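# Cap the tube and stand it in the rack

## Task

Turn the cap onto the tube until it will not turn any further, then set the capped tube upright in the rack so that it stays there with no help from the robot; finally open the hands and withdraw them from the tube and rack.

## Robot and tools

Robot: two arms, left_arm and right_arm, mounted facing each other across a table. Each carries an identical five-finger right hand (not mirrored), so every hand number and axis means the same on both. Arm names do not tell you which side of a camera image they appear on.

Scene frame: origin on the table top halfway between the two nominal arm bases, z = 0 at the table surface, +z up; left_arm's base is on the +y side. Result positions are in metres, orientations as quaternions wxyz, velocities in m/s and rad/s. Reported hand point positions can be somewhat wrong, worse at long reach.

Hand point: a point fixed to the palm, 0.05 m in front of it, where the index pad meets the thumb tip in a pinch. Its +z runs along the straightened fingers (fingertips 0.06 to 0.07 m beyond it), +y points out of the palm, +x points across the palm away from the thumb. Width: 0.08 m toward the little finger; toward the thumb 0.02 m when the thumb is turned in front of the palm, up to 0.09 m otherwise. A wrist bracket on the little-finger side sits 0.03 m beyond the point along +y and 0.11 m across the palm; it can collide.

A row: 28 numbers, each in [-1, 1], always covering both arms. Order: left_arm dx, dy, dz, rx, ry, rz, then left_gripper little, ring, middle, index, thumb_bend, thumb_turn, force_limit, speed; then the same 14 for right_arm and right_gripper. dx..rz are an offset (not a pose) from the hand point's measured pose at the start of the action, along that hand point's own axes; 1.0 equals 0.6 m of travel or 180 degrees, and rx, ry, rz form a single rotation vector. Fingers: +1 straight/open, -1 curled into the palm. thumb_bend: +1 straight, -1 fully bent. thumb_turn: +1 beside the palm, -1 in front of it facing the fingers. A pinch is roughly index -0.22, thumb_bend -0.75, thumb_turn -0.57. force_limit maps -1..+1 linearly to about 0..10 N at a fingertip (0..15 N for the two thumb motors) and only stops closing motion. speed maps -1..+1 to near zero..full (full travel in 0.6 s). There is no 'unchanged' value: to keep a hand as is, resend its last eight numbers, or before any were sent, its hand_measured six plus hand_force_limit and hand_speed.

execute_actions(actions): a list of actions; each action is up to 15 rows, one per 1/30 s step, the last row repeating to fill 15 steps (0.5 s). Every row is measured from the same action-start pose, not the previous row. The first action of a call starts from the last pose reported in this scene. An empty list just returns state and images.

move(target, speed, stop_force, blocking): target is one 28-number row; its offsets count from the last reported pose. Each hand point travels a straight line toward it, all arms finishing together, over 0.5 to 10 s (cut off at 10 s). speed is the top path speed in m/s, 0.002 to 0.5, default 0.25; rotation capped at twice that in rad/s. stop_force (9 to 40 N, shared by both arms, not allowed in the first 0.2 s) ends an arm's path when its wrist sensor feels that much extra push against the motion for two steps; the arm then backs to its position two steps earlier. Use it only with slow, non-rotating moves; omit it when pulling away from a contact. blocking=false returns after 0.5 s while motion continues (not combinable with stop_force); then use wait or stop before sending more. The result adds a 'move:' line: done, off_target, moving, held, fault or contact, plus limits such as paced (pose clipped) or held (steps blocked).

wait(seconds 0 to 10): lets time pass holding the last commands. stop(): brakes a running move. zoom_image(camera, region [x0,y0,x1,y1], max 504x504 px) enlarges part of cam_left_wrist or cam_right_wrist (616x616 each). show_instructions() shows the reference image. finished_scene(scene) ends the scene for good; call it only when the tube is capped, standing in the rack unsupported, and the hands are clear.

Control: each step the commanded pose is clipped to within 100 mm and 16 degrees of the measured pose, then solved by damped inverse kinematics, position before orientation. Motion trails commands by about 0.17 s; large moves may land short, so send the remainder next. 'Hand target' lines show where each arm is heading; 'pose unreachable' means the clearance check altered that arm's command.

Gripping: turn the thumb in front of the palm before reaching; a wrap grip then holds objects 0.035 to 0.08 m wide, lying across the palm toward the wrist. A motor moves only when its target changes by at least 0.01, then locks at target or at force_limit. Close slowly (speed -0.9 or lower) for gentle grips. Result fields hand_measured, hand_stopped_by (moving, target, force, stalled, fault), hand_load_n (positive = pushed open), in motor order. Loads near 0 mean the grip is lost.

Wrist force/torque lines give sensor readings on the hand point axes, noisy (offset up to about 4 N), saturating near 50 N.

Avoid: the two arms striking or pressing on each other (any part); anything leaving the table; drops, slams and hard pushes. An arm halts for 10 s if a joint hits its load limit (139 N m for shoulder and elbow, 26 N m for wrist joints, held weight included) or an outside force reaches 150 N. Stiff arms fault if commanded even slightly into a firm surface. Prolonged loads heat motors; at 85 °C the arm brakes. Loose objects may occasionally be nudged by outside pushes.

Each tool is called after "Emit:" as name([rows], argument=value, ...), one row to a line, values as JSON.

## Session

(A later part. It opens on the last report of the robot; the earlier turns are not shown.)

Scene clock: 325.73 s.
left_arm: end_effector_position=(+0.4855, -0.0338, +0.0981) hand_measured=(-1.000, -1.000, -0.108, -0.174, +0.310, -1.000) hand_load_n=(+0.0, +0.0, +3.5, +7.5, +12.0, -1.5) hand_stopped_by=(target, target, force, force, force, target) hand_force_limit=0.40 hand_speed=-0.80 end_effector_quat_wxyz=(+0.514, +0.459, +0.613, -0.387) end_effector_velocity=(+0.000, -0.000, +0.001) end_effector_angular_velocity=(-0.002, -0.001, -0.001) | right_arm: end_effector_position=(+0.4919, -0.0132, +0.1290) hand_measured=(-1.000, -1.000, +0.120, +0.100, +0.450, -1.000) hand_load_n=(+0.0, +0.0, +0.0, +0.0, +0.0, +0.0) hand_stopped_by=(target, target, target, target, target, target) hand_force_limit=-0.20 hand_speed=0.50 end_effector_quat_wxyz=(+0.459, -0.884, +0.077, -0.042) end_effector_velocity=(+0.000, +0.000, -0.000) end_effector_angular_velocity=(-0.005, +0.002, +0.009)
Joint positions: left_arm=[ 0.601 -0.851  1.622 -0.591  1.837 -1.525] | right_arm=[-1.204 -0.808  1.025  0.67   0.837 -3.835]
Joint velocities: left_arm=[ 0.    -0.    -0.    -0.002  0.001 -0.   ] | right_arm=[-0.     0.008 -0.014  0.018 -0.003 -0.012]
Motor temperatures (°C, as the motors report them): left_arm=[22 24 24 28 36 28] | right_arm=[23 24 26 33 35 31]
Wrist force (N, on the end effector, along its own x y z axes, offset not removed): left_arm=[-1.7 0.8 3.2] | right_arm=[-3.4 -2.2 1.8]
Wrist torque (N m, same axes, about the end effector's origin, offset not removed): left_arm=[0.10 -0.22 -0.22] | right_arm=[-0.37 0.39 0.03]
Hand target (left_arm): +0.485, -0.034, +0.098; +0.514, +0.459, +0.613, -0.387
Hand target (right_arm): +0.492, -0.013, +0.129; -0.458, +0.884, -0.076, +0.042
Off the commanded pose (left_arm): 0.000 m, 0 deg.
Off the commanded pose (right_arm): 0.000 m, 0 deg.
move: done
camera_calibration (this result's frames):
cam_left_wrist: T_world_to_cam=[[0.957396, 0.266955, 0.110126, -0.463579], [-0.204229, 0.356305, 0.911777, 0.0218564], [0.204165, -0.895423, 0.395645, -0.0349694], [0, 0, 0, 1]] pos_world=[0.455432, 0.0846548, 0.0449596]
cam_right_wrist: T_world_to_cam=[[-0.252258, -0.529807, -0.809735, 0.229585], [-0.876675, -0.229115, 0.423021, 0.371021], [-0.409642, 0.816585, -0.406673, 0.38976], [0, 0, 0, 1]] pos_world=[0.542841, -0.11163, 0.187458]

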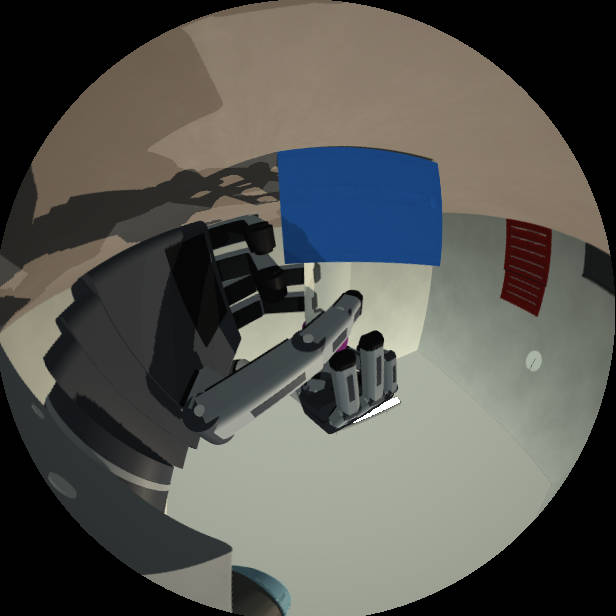

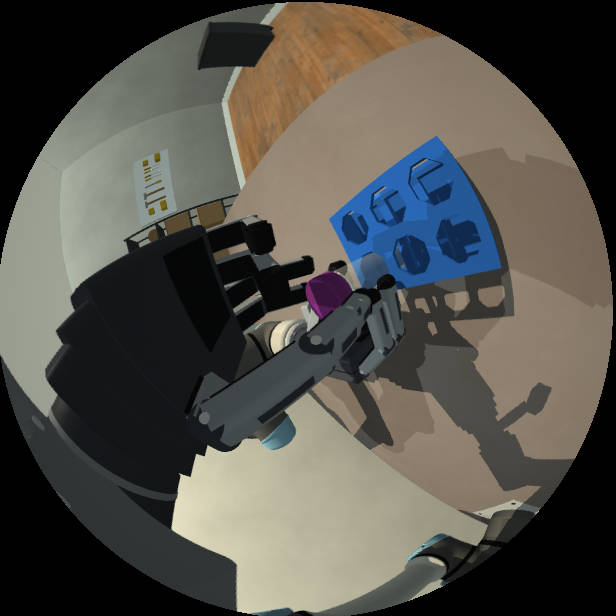

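Emit:
move(target=[0,0,0,0,0,0,-1,-1,-0.5,-0.5,0.1,-1,0.4,-0.8,0,-0.0014,-0.001,0,0,0,-1,-1,-0.06,-0.085,0.2,-1,0,-0.7])

Emit:
move(target=[0,0,0,0,0,0,-1,-1,-0.5,-0.5,0.1,-1,0.4,-0.8,0.0241,0.0017,0.0032,0,0.34,0.2408,-1,-1,-0.06,-0.085,0.2,-1,0,-0.7], speed=0.35)

Emit:
move(target=[0,0,0,0,0,0,-1,-1,-0.5,-0.5,0.1,-1,0.4,-0.8,-0.0047,0.0119,-0.0207,0,-0.34,-0.2408,-1,-1,0.12,0.1,0.45,-1,-0.2,0.5], speed=0.4)

Emit:
move(target=[0,0,0,0,0,0,-1,-1,-0.5,-0.5,0.1,-1,0.4,-0.8,0,0,0,0,0,0,-1,-1,-0.06,-0.085,0.2,-1,0,-0.7])

Emit:
move(target=[0,0,0,0,0,0,-1,-1,-0.5,-0.5,0.1,-1,0.4,-0.8,0.0241,0.0017,0.0032,0,0.34,0.2408,-1,-1,-0.06,-0.085,0.2,-1,0,-0.7], speed=0.35)

Emit:
move(target=[0,0,0,0,0,0,-1,-1,-0.5,-0.5,0.1,-1,0.4,-0.8,-0.0047,0.0119,-0.0207,0,-0.34,-0.2408,-1,-1,0.12,0.1,0.45,-1,-0.2,0.5], speed=0.4)

Emit:
zoom_image(camera="cam_right_wrist", region=[290,220,416,346])

Scene clock: 343.83 s.
left_arm: end_effector_position=(+0.4855, -0.0338, +0.0981) hand_measured=(-1.000, -1.000, -0.108, -0.174, +0.310, -1.000) hand_load_n=(+0.0, +0.0, +3.5, +8.5, +11.5, -1.0) hand_stopped_by=(target, target, force, force, force, target) hand_force_limit=0.40 hand_speed=-0.80 end_effector_quat_wxyz=(+0.514, +0.459, +0.613, -0.387) end_effector_velocity=(-0.000, -0.000, +0.000) end_effector_angular_velocity=(-0.001, -0.001, -0.001) | right_arm: end_effector_position=(+0.4919, -0.0132, +0.1300) hand_measured=(-1.000, -1.000, -0.060, -0.082, +0.276, -1.000) hand_load_n=(+0.0, +0.0, +2.5, +7.0, +7.5, +0.0) hand_stopped_by=(target, target, target, force, force, target) hand_force_limit=0.00 hand_speed=-0.70 end_effector_quat_wxyz=(+0.459, -0.884, +0.077, -0.042) end_effector_velocity=(-0.000, +0.000, +0.001) end_effector_angular_velocity=(+0.001, -0.001, +0.001)
Joint positions: left_arm=[ 0.601 -0.851  1.622 -0.591  1.837 -1.525] | right_arm=[-1.204 -0.809  1.024  0.673  0.837 -3.835]
Joint velocities: left_arm=[-0.    -0.    -0.    -0.     0.001  0.   ] | right_arm=[ 0.    -0.001 -0.001  0.001 -0.001 -0.001]
Motor temperatures (°C, as the motors report them): left_arm=[22 24 24 28 36 28] | right_arm=[23 24 26 33 35 31]
Wrist force (N, on the end effector, along its own x y z axes, offset not removed): left_arm=[-2.1 2.1 2.4] | right_arm=[-2.0 -0.4 1.7]
Wrist torque (N m, same axes, about the end effector's origin, offset not removed): left_arm=[0.66 0.01 -0.23] | right_arm=[0.08 0.42 -0.06]
Hand target (left_arm): +0.485, -0.034, +0.098; +0.514, +0.459, +0.613, -0.387
Hand target (right_arm): +0.492, -0.013, +0.130; -0.459, +0.884, -0.077, +0.042
Off the commanded pose (left_arm): 0.000 m, 0 deg.
Off the commanded pose (right_arm): 0.000 m, 0 deg.
move: done
camera_calibration (this result's frames):
cam_left_wrist: T_world_to_cam=[[0.957396, 0.266955, 0.110126, -0.463579], [-0.204229, 0.356305, 0.911777, 0.0218564], [0.204165, -0.895423, 0.395645, -0.0349695], [0, 0, 0, 1]] pos_world=[0.455432, 0.0846548, 0.0449595]
cam_right_wrist: T_world_to_cam=[[-0.252294, -0.529822, -0.809714, 0.230409], [-0.87666, -0.229101, 0.423061, 0.370575], [-0.409653, 0.816579, -0.406673, 0.390185], [0, 0, 0, 1]] pos_world=[0.54284, -0.111642, 0.188467]

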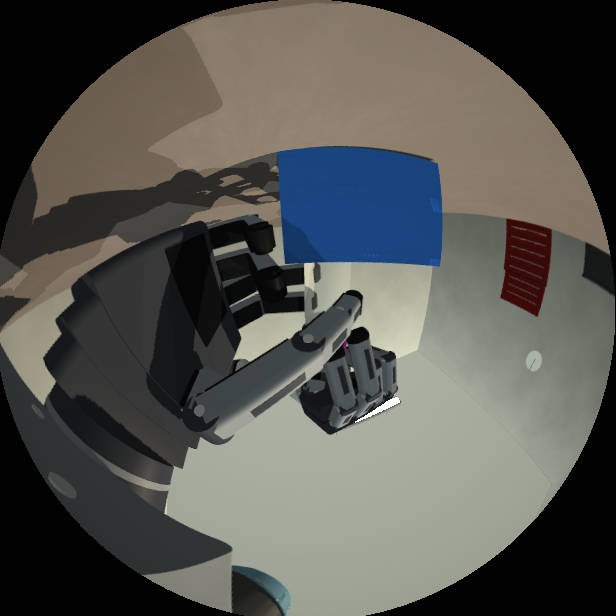

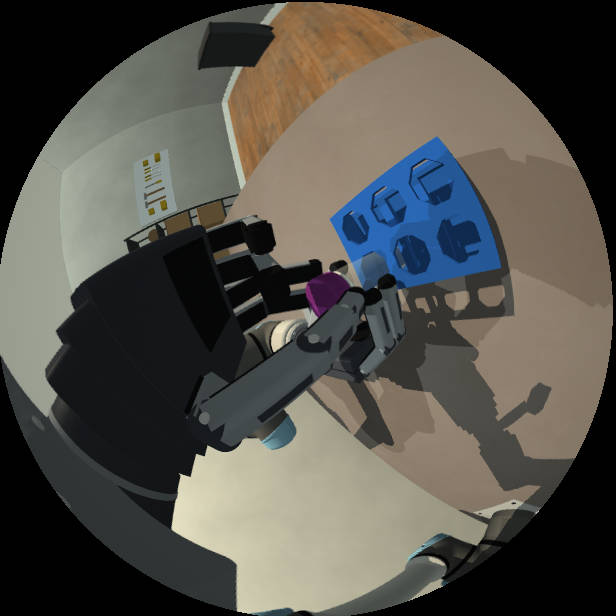

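Scene clock: 346.30 s.
left_arm: end_effector_position=(+0.4855, -0.0338, +0.0981) hand_measured=(-1.000, -1.000, -0.108, -0.174, +0.310, -1.000) hand_load_n=(+0.0, +0.0, +3.0, +6.0, +13.0, -2.5) hand_stopped_by=(target, target, force, force, force, target) hand_force_limit=0.40 hand_speed=-0.80 end_effector_quat_wxyz=(+0.514, +0.459, +0.613, -0.387) end_effector_velocity=(-0.001, -0.001, +0.001) end_effector_angular_velocity=(-0.001, -0.001, -0.001) | right_arm: end_effector_position=(+0.5063, -0.0148, +0.1278) hand_measured=(-1.000, -1.000, -0.060, -0.082, +0.276, -1.000) hand_load_n=(+0.0, +0.0, +1.5, +5.5, +8.0, -2.0) hand_stopped_by=(target, target, target, force, force, target) hand_force_limit=0.00 hand_speed=-0.70 end_effector_quat_wxyz=(+0.340, -0.654, +0.599, -0.311) end_effector_velocity=(+0.001, +0.001, +0.001) end_effector_angular_velocity=(+0.001, +0.002, -0.009)
Joint positions: left_arm=[ 0.601 -0.851  1.622 -0.591  1.837 -1.525] | right_arm=[-0.884 -0.879  1.123  0.486  2.1   -2.717]
Joint velocities: left_arm=[-0.001 -0.    -0.001 -0.     0.     0.   ] | right_arm=[ 0.002  0.007 -0.013  0.012  0.007  0.01 ]
Motor temperatures (°C, as the motors report them): left_arm=[22 24 24 28 36 28] | right_arm=[23 24 26 33 35 31]
Wrist force (N, on the end effector, along its own x y z axes, offset not removed): left_arm=[0.3 -0.4 -0.4] | right_arm=[1.2 2.7 -0.8]
Wrist torque (N m, same axes, about the end effector's origin, offset not removed): left_arm=[-0.23 -0.06 -0.34] | right_arm=[0.24 0.15 0.04]
Hand target (left_arm): +0.485, -0.034, +0.098; +0.514, +0.459, +0.613, -0.387
Hand target (right_arm): +0.506, -0.015, +0.128; -0.340, +0.654, -0.600, +0.311
Off the commanded pose (left_arm): 0.000 m, 0 deg.
Off the commanded pose (right_arm): 0.000 m, 0 deg.
move: done
camera_calibration (this result's frames):
cam_left_wrist: T_world_to_cam=[[0.957396, 0.266955, 0.110126, -0.463579], [-0.204229, 0.356305, 0.911777, 0.0218563], [0.204165, -0.895423, 0.395645, -0.0349695], [0, 0, 0, 1]] pos_world=[0.455432, 0.0846548, 0.0449597]
cam_right_wrist: T_world_to_cam=[[-0.576838, 0.109398, -0.8095, 0.405184], [-0.449267, 0.785156, 0.42625, 0.181981], [0.682215, 0.609559, -0.403759, -0.159706], [0, 0, 0, 1]] pos_world=[0.424438, -0.0898592, 0.185945]

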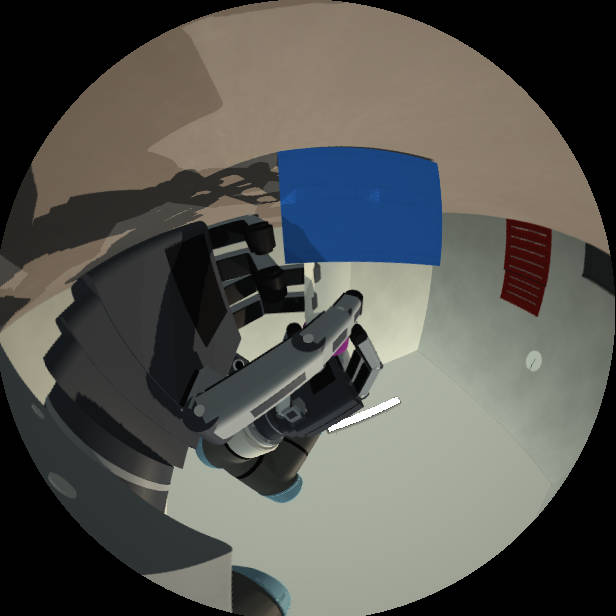

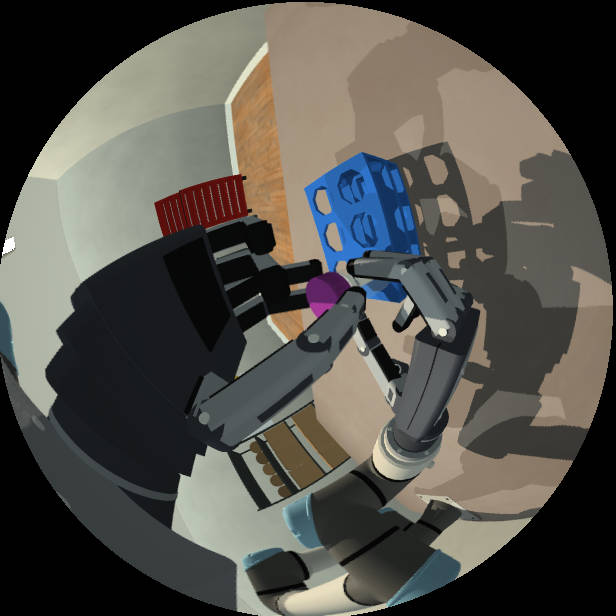

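Scene clock: 348.57 s.
left_arm: end_effector_position=(+0.4855, -0.0338, +0.0981) hand_measured=(-1.000, -1.000, -0.108, -0.174, +0.310, -1.000) hand_load_n=(+0.0, +0.0, +4.0, +7.5, +12.0, -1.5) hand_stopped_by=(target, target, force, force, force, target) hand_force_limit=0.40 hand_speed=-0.80 end_effector_quat_wxyz=(+0.514, +0.459, +0.613, -0.387) end_effector_velocity=(+0.000, -0.000, +0.000) end_effector_angular_velocity=(-0.001, -0.001, +0.001) | right_arm: end_effector_position=(+0.4918, -0.0132, +0.1294) hand_measured=(-1.000, -1.000, +0.120, +0.100, +0.450, -1.000) hand_load_n=(+0.0, +0.0, +0.0, +0.0, +0.0, +0.0) hand_stopped_by=(target, target, target, target, target, target) hand_force_limit=-0.20 hand_speed=0.50 end_effector_quat_wxyz=(+0.459, -0.884, +0.077, -0.042) end_effector_velocity=(-0.000, -0.000, -0.000) end_effector_angular_velocity=(-0.005, +0.005, +0.008)
Joint positions: left_arm=[ 0.601 -0.851  1.622 -0.591  1.837 -1.525] | right_arm=[-1.204 -0.809  1.026  0.67   0.837 -3.835]
Joint velocities: left_arm=[-0.    -0.     0.    -0.001 -0.001  0.   ] | right_arm=[-0.     0.009 -0.013  0.019 -0.003 -0.011]
Motor temperatures (°C, as the motors report them): left_arm=[22 24 24 28 36 28] | right_arm=[23 24 26 33 35 31]
Wrist force (N, on the end effector, along its own x y z axes, offset not removed): left_arm=[-0.3 -0.9 2.7] | right_arm=[-4.1 -3.6 -0.2]
Wrist torque (N m, same axes, about the end effector's origin, offset not removed): left_arm=[-0.01 -0.14 -0.18] | right_arm=[-0.49 0.55 -0.08]
Hand target (left_arm): +0.485, -0.034, +0.098; +0.514, +0.459, +0.613, -0.387
Hand target (right_arm): +0.492, -0.013, +0.129; -0.459, +0.884, -0.076, +0.042
Off the commanded pose (left_arm): 0.000 m, 0 deg.
Off the commanded pose (right_arm): 0.000 m, 0 deg.
move: done
camera_calibration (this result's frames):
cam_left_wrist: T_world_to_cam=[[0.957392, 0.266968, 0.110128, -0.463581], [-0.204236, 0.356301, 0.911777, 0.0218596], [0.204177, -0.89542, 0.395644, -0.0349739], [0, 0, 0, 1]] pos_world=[0.455434, 0.0846566, 0.0449596]
cam_right_wrist: T_world_to_cam=[[-0.251776, -0.529289, -0.810224, 0.229751], [-0.876923, -0.229394, 0.422357, 0.370953], [-0.409409, 0.816843, -0.406389, 0.389786], [0, 0, 0, 1]] pos_world=[0.542724, -0.111695, 0.18788]

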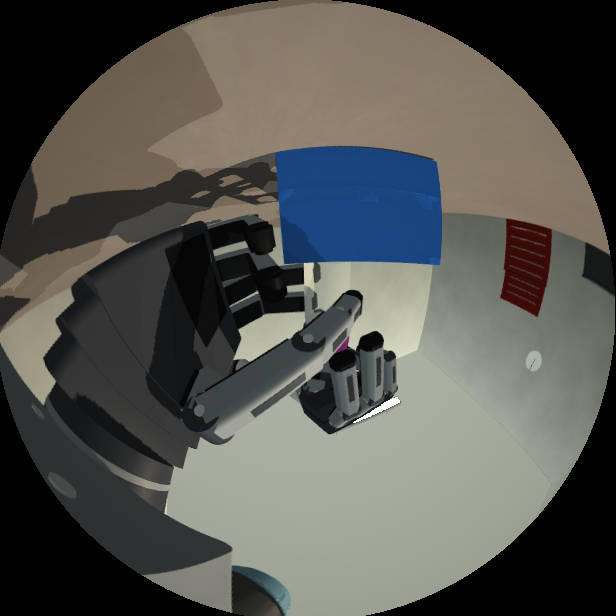

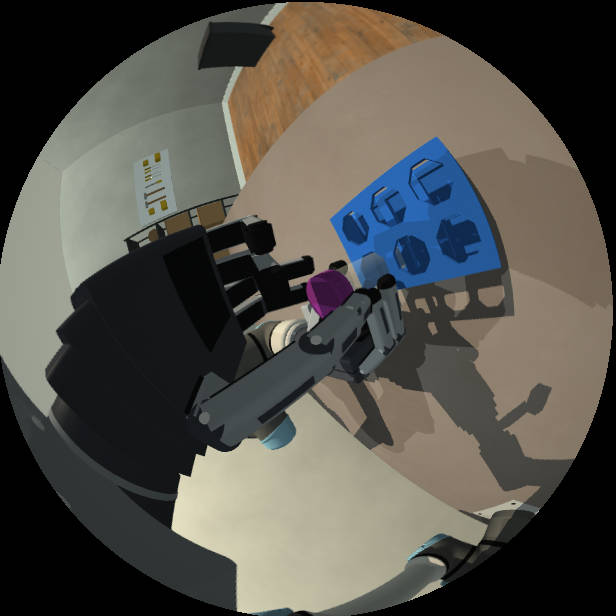

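Scene clock: 349.43 s.
left_arm: end_effector_position=(+0.4855, -0.0338, +0.0981) hand_measured=(-1.000, -1.000, -0.108, -0.174, +0.310, -1.000) hand_load_n=(+0.0, +0.0, +4.5, +10.0, +11.0, +0.0) hand_stopped_by=(target, target, force, force, force, target) hand_force_limit=0.40 hand_speed=-0.80 end_effector_quat_wxyz=(+0.514, +0.459, +0.613, -0.387) end_effector_velocity=(+0.000, +0.000, -0.000) end_effector_angular_velocity=(+0.000, +0.000, +0.001) | right_arm: end_effector_position=(+0.4918, -0.0132, +0.1294) hand_measured=(-1.000, -1.000, -0.058, -0.080, +0.266, -1.000) hand_load_n=(+0.0, +0.0, +4.5, +8.5, +8.0, +0.5) hand_stopped_by=(target, target, force, force, force, target) hand_force_limit=0.00 hand_speed=-0.70 end_effector_quat_wxyz=(+0.459, -0.884, +0.077, -0.042) end_effector_velocity=(-0.000, -0.000, -0.000) end_effector_angular_velocity=(-0.001, +0.000, -0.000)
Joint positions: left_arm=[ 0.601 -0.851  1.622 -0.591  1.837 -1.525] | right_arm=[-1.204 -0.809  1.026  0.67   0.837 -3.835]
Joint velocities: left_arm=[ 0.    -0.    -0.     0.001 -0.    -0.   ] | right_arm=[-0. -0.  0.  0.  0. -0.]
Motor temperatures (°C, as the motors report them): left_arm=[22 24 24 28 36 28] | right_arm=[23 24 26 33 35 31]
Wrist force (N, on the end effector, along its own x y z axes, offset not removed): left_arm=[-5.1 -0.9 2.7] | right_arm=[1.0 -1.8 5.7]
Wrist torque (N m, same axes, about the end effector's origin, offset not removed): left_arm=[0.49 -0.05 0.04] | right_arm=[-0.21 -0.30 0.36]
Hand target (left_arm): +0.485, -0.034, +0.098; +0.514, +0.459, +0.613, -0.387
Hand target (right_arm): +0.492, -0.013, +0.129; -0.459, +0.884, -0.077, +0.042
Off the commanded pose (left_arm): 0.000 m, 0 deg.
Off the commanded pose (right_arm): 0.000 m, 0 deg.
move: done
camera_calibration (this result's frames):
cam_left_wrist: T_world_to_cam=[[0.957403, 0.26693, 0.110129, -0.463578], [-0.204227, 0.356335, 0.911766, 0.0218531], [0.204135, -0.895418, 0.39567, -0.0349645], [0, 0, 0, 1]] pos_world=[0.455432, 0.0846483, 0.0449627]
cam_right_wrist: T_world_to_cam=[[-0.251758, -0.529277, -0.810237, 0.229722], [-0.876932, -0.2294, 0.422334, 0.370991], [-0.4094, 0.816848, -0.406387, 0.389768], [0, 0, 0, 1]] pos_world=[0.542739, -0.111689, 0.187844]

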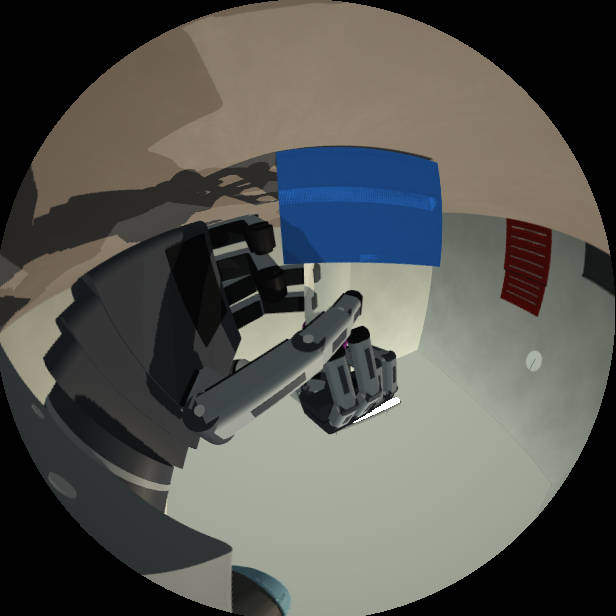

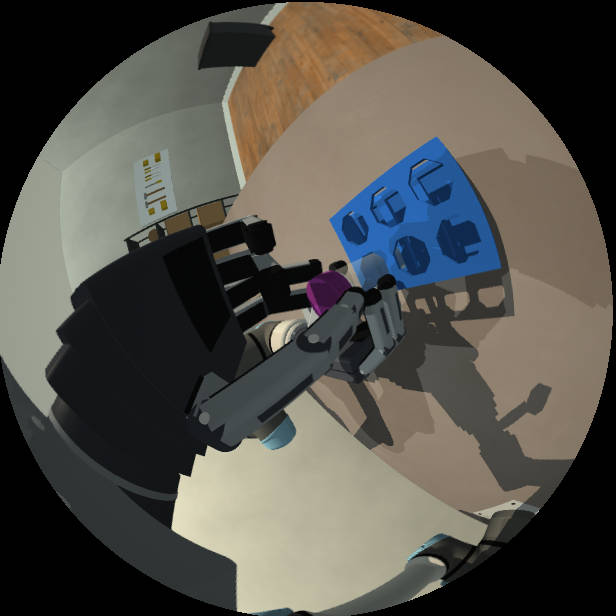

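Scene clock: 351.90 s.
left_arm: end_effector_position=(+0.4855, -0.0338, +0.0981) hand_measured=(-1.000, -1.000, -0.108, -0.174, +0.310, -1.000) hand_load_n=(+0.0, +0.0, +3.0, +6.5, +13.5, -2.0) hand_stopped_by=(target, target, force, force, force, target) hand_force_limit=0.40 hand_speed=-0.80 end_effector_quat_wxyz=(+0.514, +0.459, +0.613, -0.387) end_effector_velocity=(+0.001, +0.001, +0.000) end_effector_angular_velocity=(-0.001, -0.000, +0.001) | right_arm: end_effector_position=(+0.5062, -0.0148, +0.1272) hand_measured=(-1.000, -1.000, -0.058, -0.080, +0.266, -1.000) hand_load_n=(+0.0, +0.0, +2.0, +4.0, +7.5, -3.5) hand_stopped_by=(target, target, force, force, force, target) hand_force_limit=0.00 hand_speed=-0.70 end_effector_quat_wxyz=(+0.340, -0.654, +0.599, -0.311) end_effector_velocity=(+0.000, +0.000, -0.000) end_effector_angular_velocity=(-0.002, +0.004, -0.009)
Joint positions: left_arm=[ 0.601 -0.851  1.622 -0.591  1.837 -1.525] | right_arm=[-0.884 -0.879  1.125  0.483  2.1   -2.717]
Joint velocities: left_arm=[ 0.002 -0.    -0.001 -0.     0.    -0.   ] | right_arm=[ 0.002  0.006 -0.011  0.014  0.007  0.009]
Motor temperatures (°C, as the motors report them): left_arm=[22 24 24 28 36 28] | right_arm=[23 24 26 33 35 31]
Wrist force (N, on the end effector, along its own x y z axes, offset not removed): left_arm=[3.1 4.1 -1.0] | right_arm=[0.0 -4.9 -4.5]
Wrist torque (N m, same axes, about the end effector's origin, offset not removed): left_arm=[0.16 -0.01 -0.29] | right_arm=[-0.17 0.24 -0.05]
Hand target (left_arm): +0.485, -0.034, +0.098; +0.514, +0.459, +0.613, -0.387
Hand target (right_arm): +0.506, -0.015, +0.127; -0.340, +0.654, -0.600, +0.311
Off the commanded pose (left_arm): 0.000 m, 0 deg.
Off the commanded pose (right_arm): 0.000 m, 0 deg.
move: done
camera_calibration (this result's frames):
cam_left_wrist: T_world_to_cam=[[0.957398, 0.26695, 0.11012, -0.46359], [-0.204221, 0.356306, 0.911779, 0.0218517], [0.204163, -0.895424, 0.395643, -0.0349613], [0, 0, 0, 1]] pos_world=[0.455441, 0.0846646, 0.0449588]
cam_right_wrist: T_world_to_cam=[[-0.576305, 0.10994, -0.809806, 0.404459], [-0.449563, 0.784857, 0.426489, 0.182316], [0.68247, 0.609847, -0.402892, -0.160128], [0, 0, 0, 1]] pos_world=[0.424337, -0.0899048, 0.185264]

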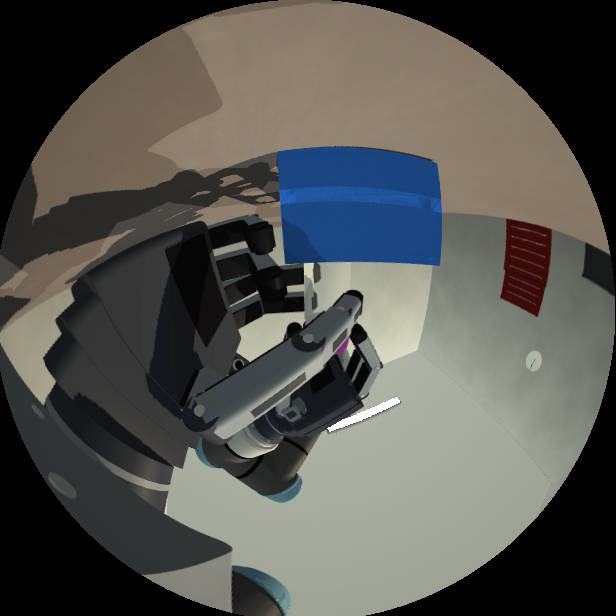

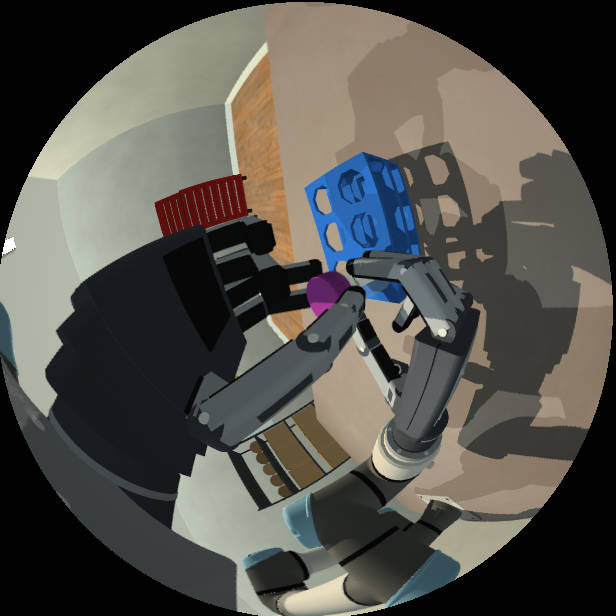

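Scene clock: 354.17 s.
left_arm: end_effector_position=(+0.4855, -0.0338, +0.0981) hand_measured=(-1.000, -1.000, -0.108, -0.174, +0.310, -1.000) hand_load_n=(+0.0, +0.0, +4.0, +7.0, +12.0, -2.0) hand_stopped_by=(target, target, force, force, force, target) hand_force_limit=0.40 hand_speed=-0.80 end_effector_quat_wxyz=(+0.514, +0.459, +0.613, -0.387) end_effector_velocity=(-0.001, -0.000, -0.000) end_effector_angular_velocity=(-0.000, -0.000, -0.001) | right_arm: end_effector_position=(+0.4918, -0.0132, +0.1288) hand_measured=(-1.000, -1.000, +0.120, +0.100, +0.450, -1.000) hand_load_n=(+0.0, +0.0, +0.0, +0.0, +0.0, +0.0) hand_stopped_by=(target, target, target, target, target, target) hand_force_limit=-0.20 hand_speed=0.50 end_effector_quat_wxyz=(+0.459, -0.884, +0.076, -0.043) end_effector_velocity=(+0.000, -0.000, +0.000) end_effector_angular_velocity=(-0.005, +0.003, +0.008)
Joint positions: left_arm=[ 0.601 -0.851  1.622 -0.591  1.837 -1.525] | right_arm=[-1.204 -0.81   1.029  0.667  0.836 -3.835]
Joint velocities: left_arm=[-0.001  0.     0.    -0.001 -0.001  0.   ] | right_arm=[ 0.     0.008 -0.015  0.019 -0.002 -0.011]
Motor temperatures (°C, as the motors report them): left_arm=[22 24 24 28 36 28] | right_arm=[23 24 26 33 35 31]
Wrist force (N, on the end effector, along its own x y z axes, offset not removed): left_arm=[-1.4 -0.2 0.0] | right_arm=[-0.7 1.0 -0.3]
Wrist torque (N m, same axes, about the end effector's origin, offset not removed): left_arm=[0.18 0.04 -0.13] | right_arm=[0.28 0.13 0.05]
Hand target (left_arm): +0.485, -0.034, +0.098; +0.514, +0.459, +0.613, -0.387
Hand target (right_arm): +0.492, -0.013, +0.129; -0.459, +0.884, -0.076, +0.042
Off the commanded pose (left_arm): 0.000 m, 0 deg.
Off the commanded pose (right_arm): 0.000 m, 0 deg.
move: done
camera_calibration (this result's frames):
cam_left_wrist: T_world_to_cam=[[0.957398, 0.266951, 0.11012, -0.463591], [-0.204221, 0.356306, 0.911778, 0.0218517], [0.204164, -0.895424, 0.395643, -0.0349614], [0, 0, 0, 1]] pos_world=[0.455441, 0.0846648, 0.0449589]
cam_right_wrist: T_world_to_cam=[[-0.251231, -0.528741, -0.81075, 0.229065], [-0.877197, -0.229698, 0.421621, 0.371367], [-0.409156, 0.817112, -0.406103, 0.389369], [0, 0, 0, 1]] pos_world=[0.542623, -0.11174, 0.187262]

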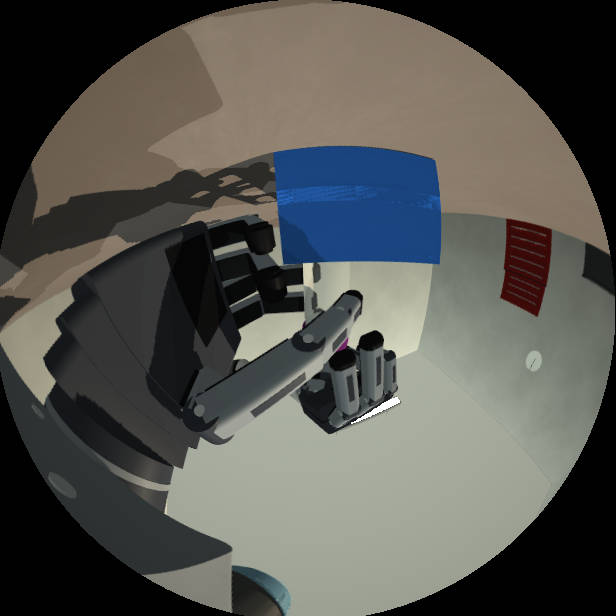

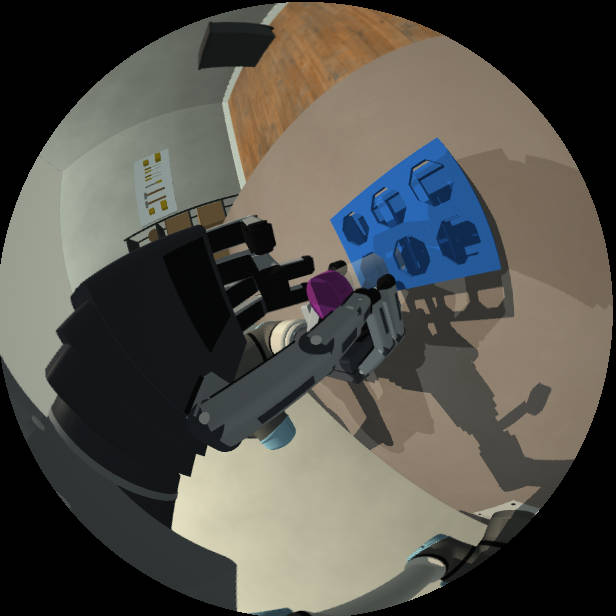

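Region (290, 220, 416, 346) of cam_right_wrist's 616x616 image, scaled by 4.000, with more detail than that image has.

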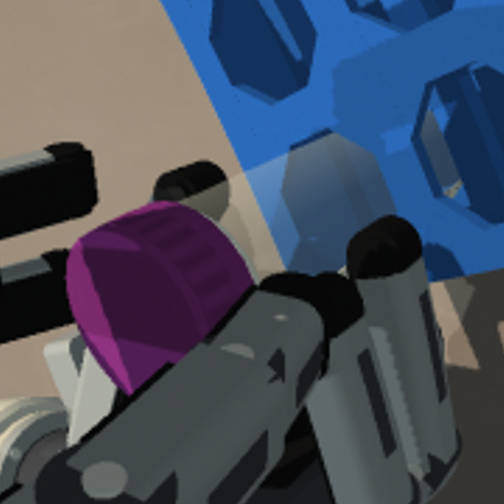

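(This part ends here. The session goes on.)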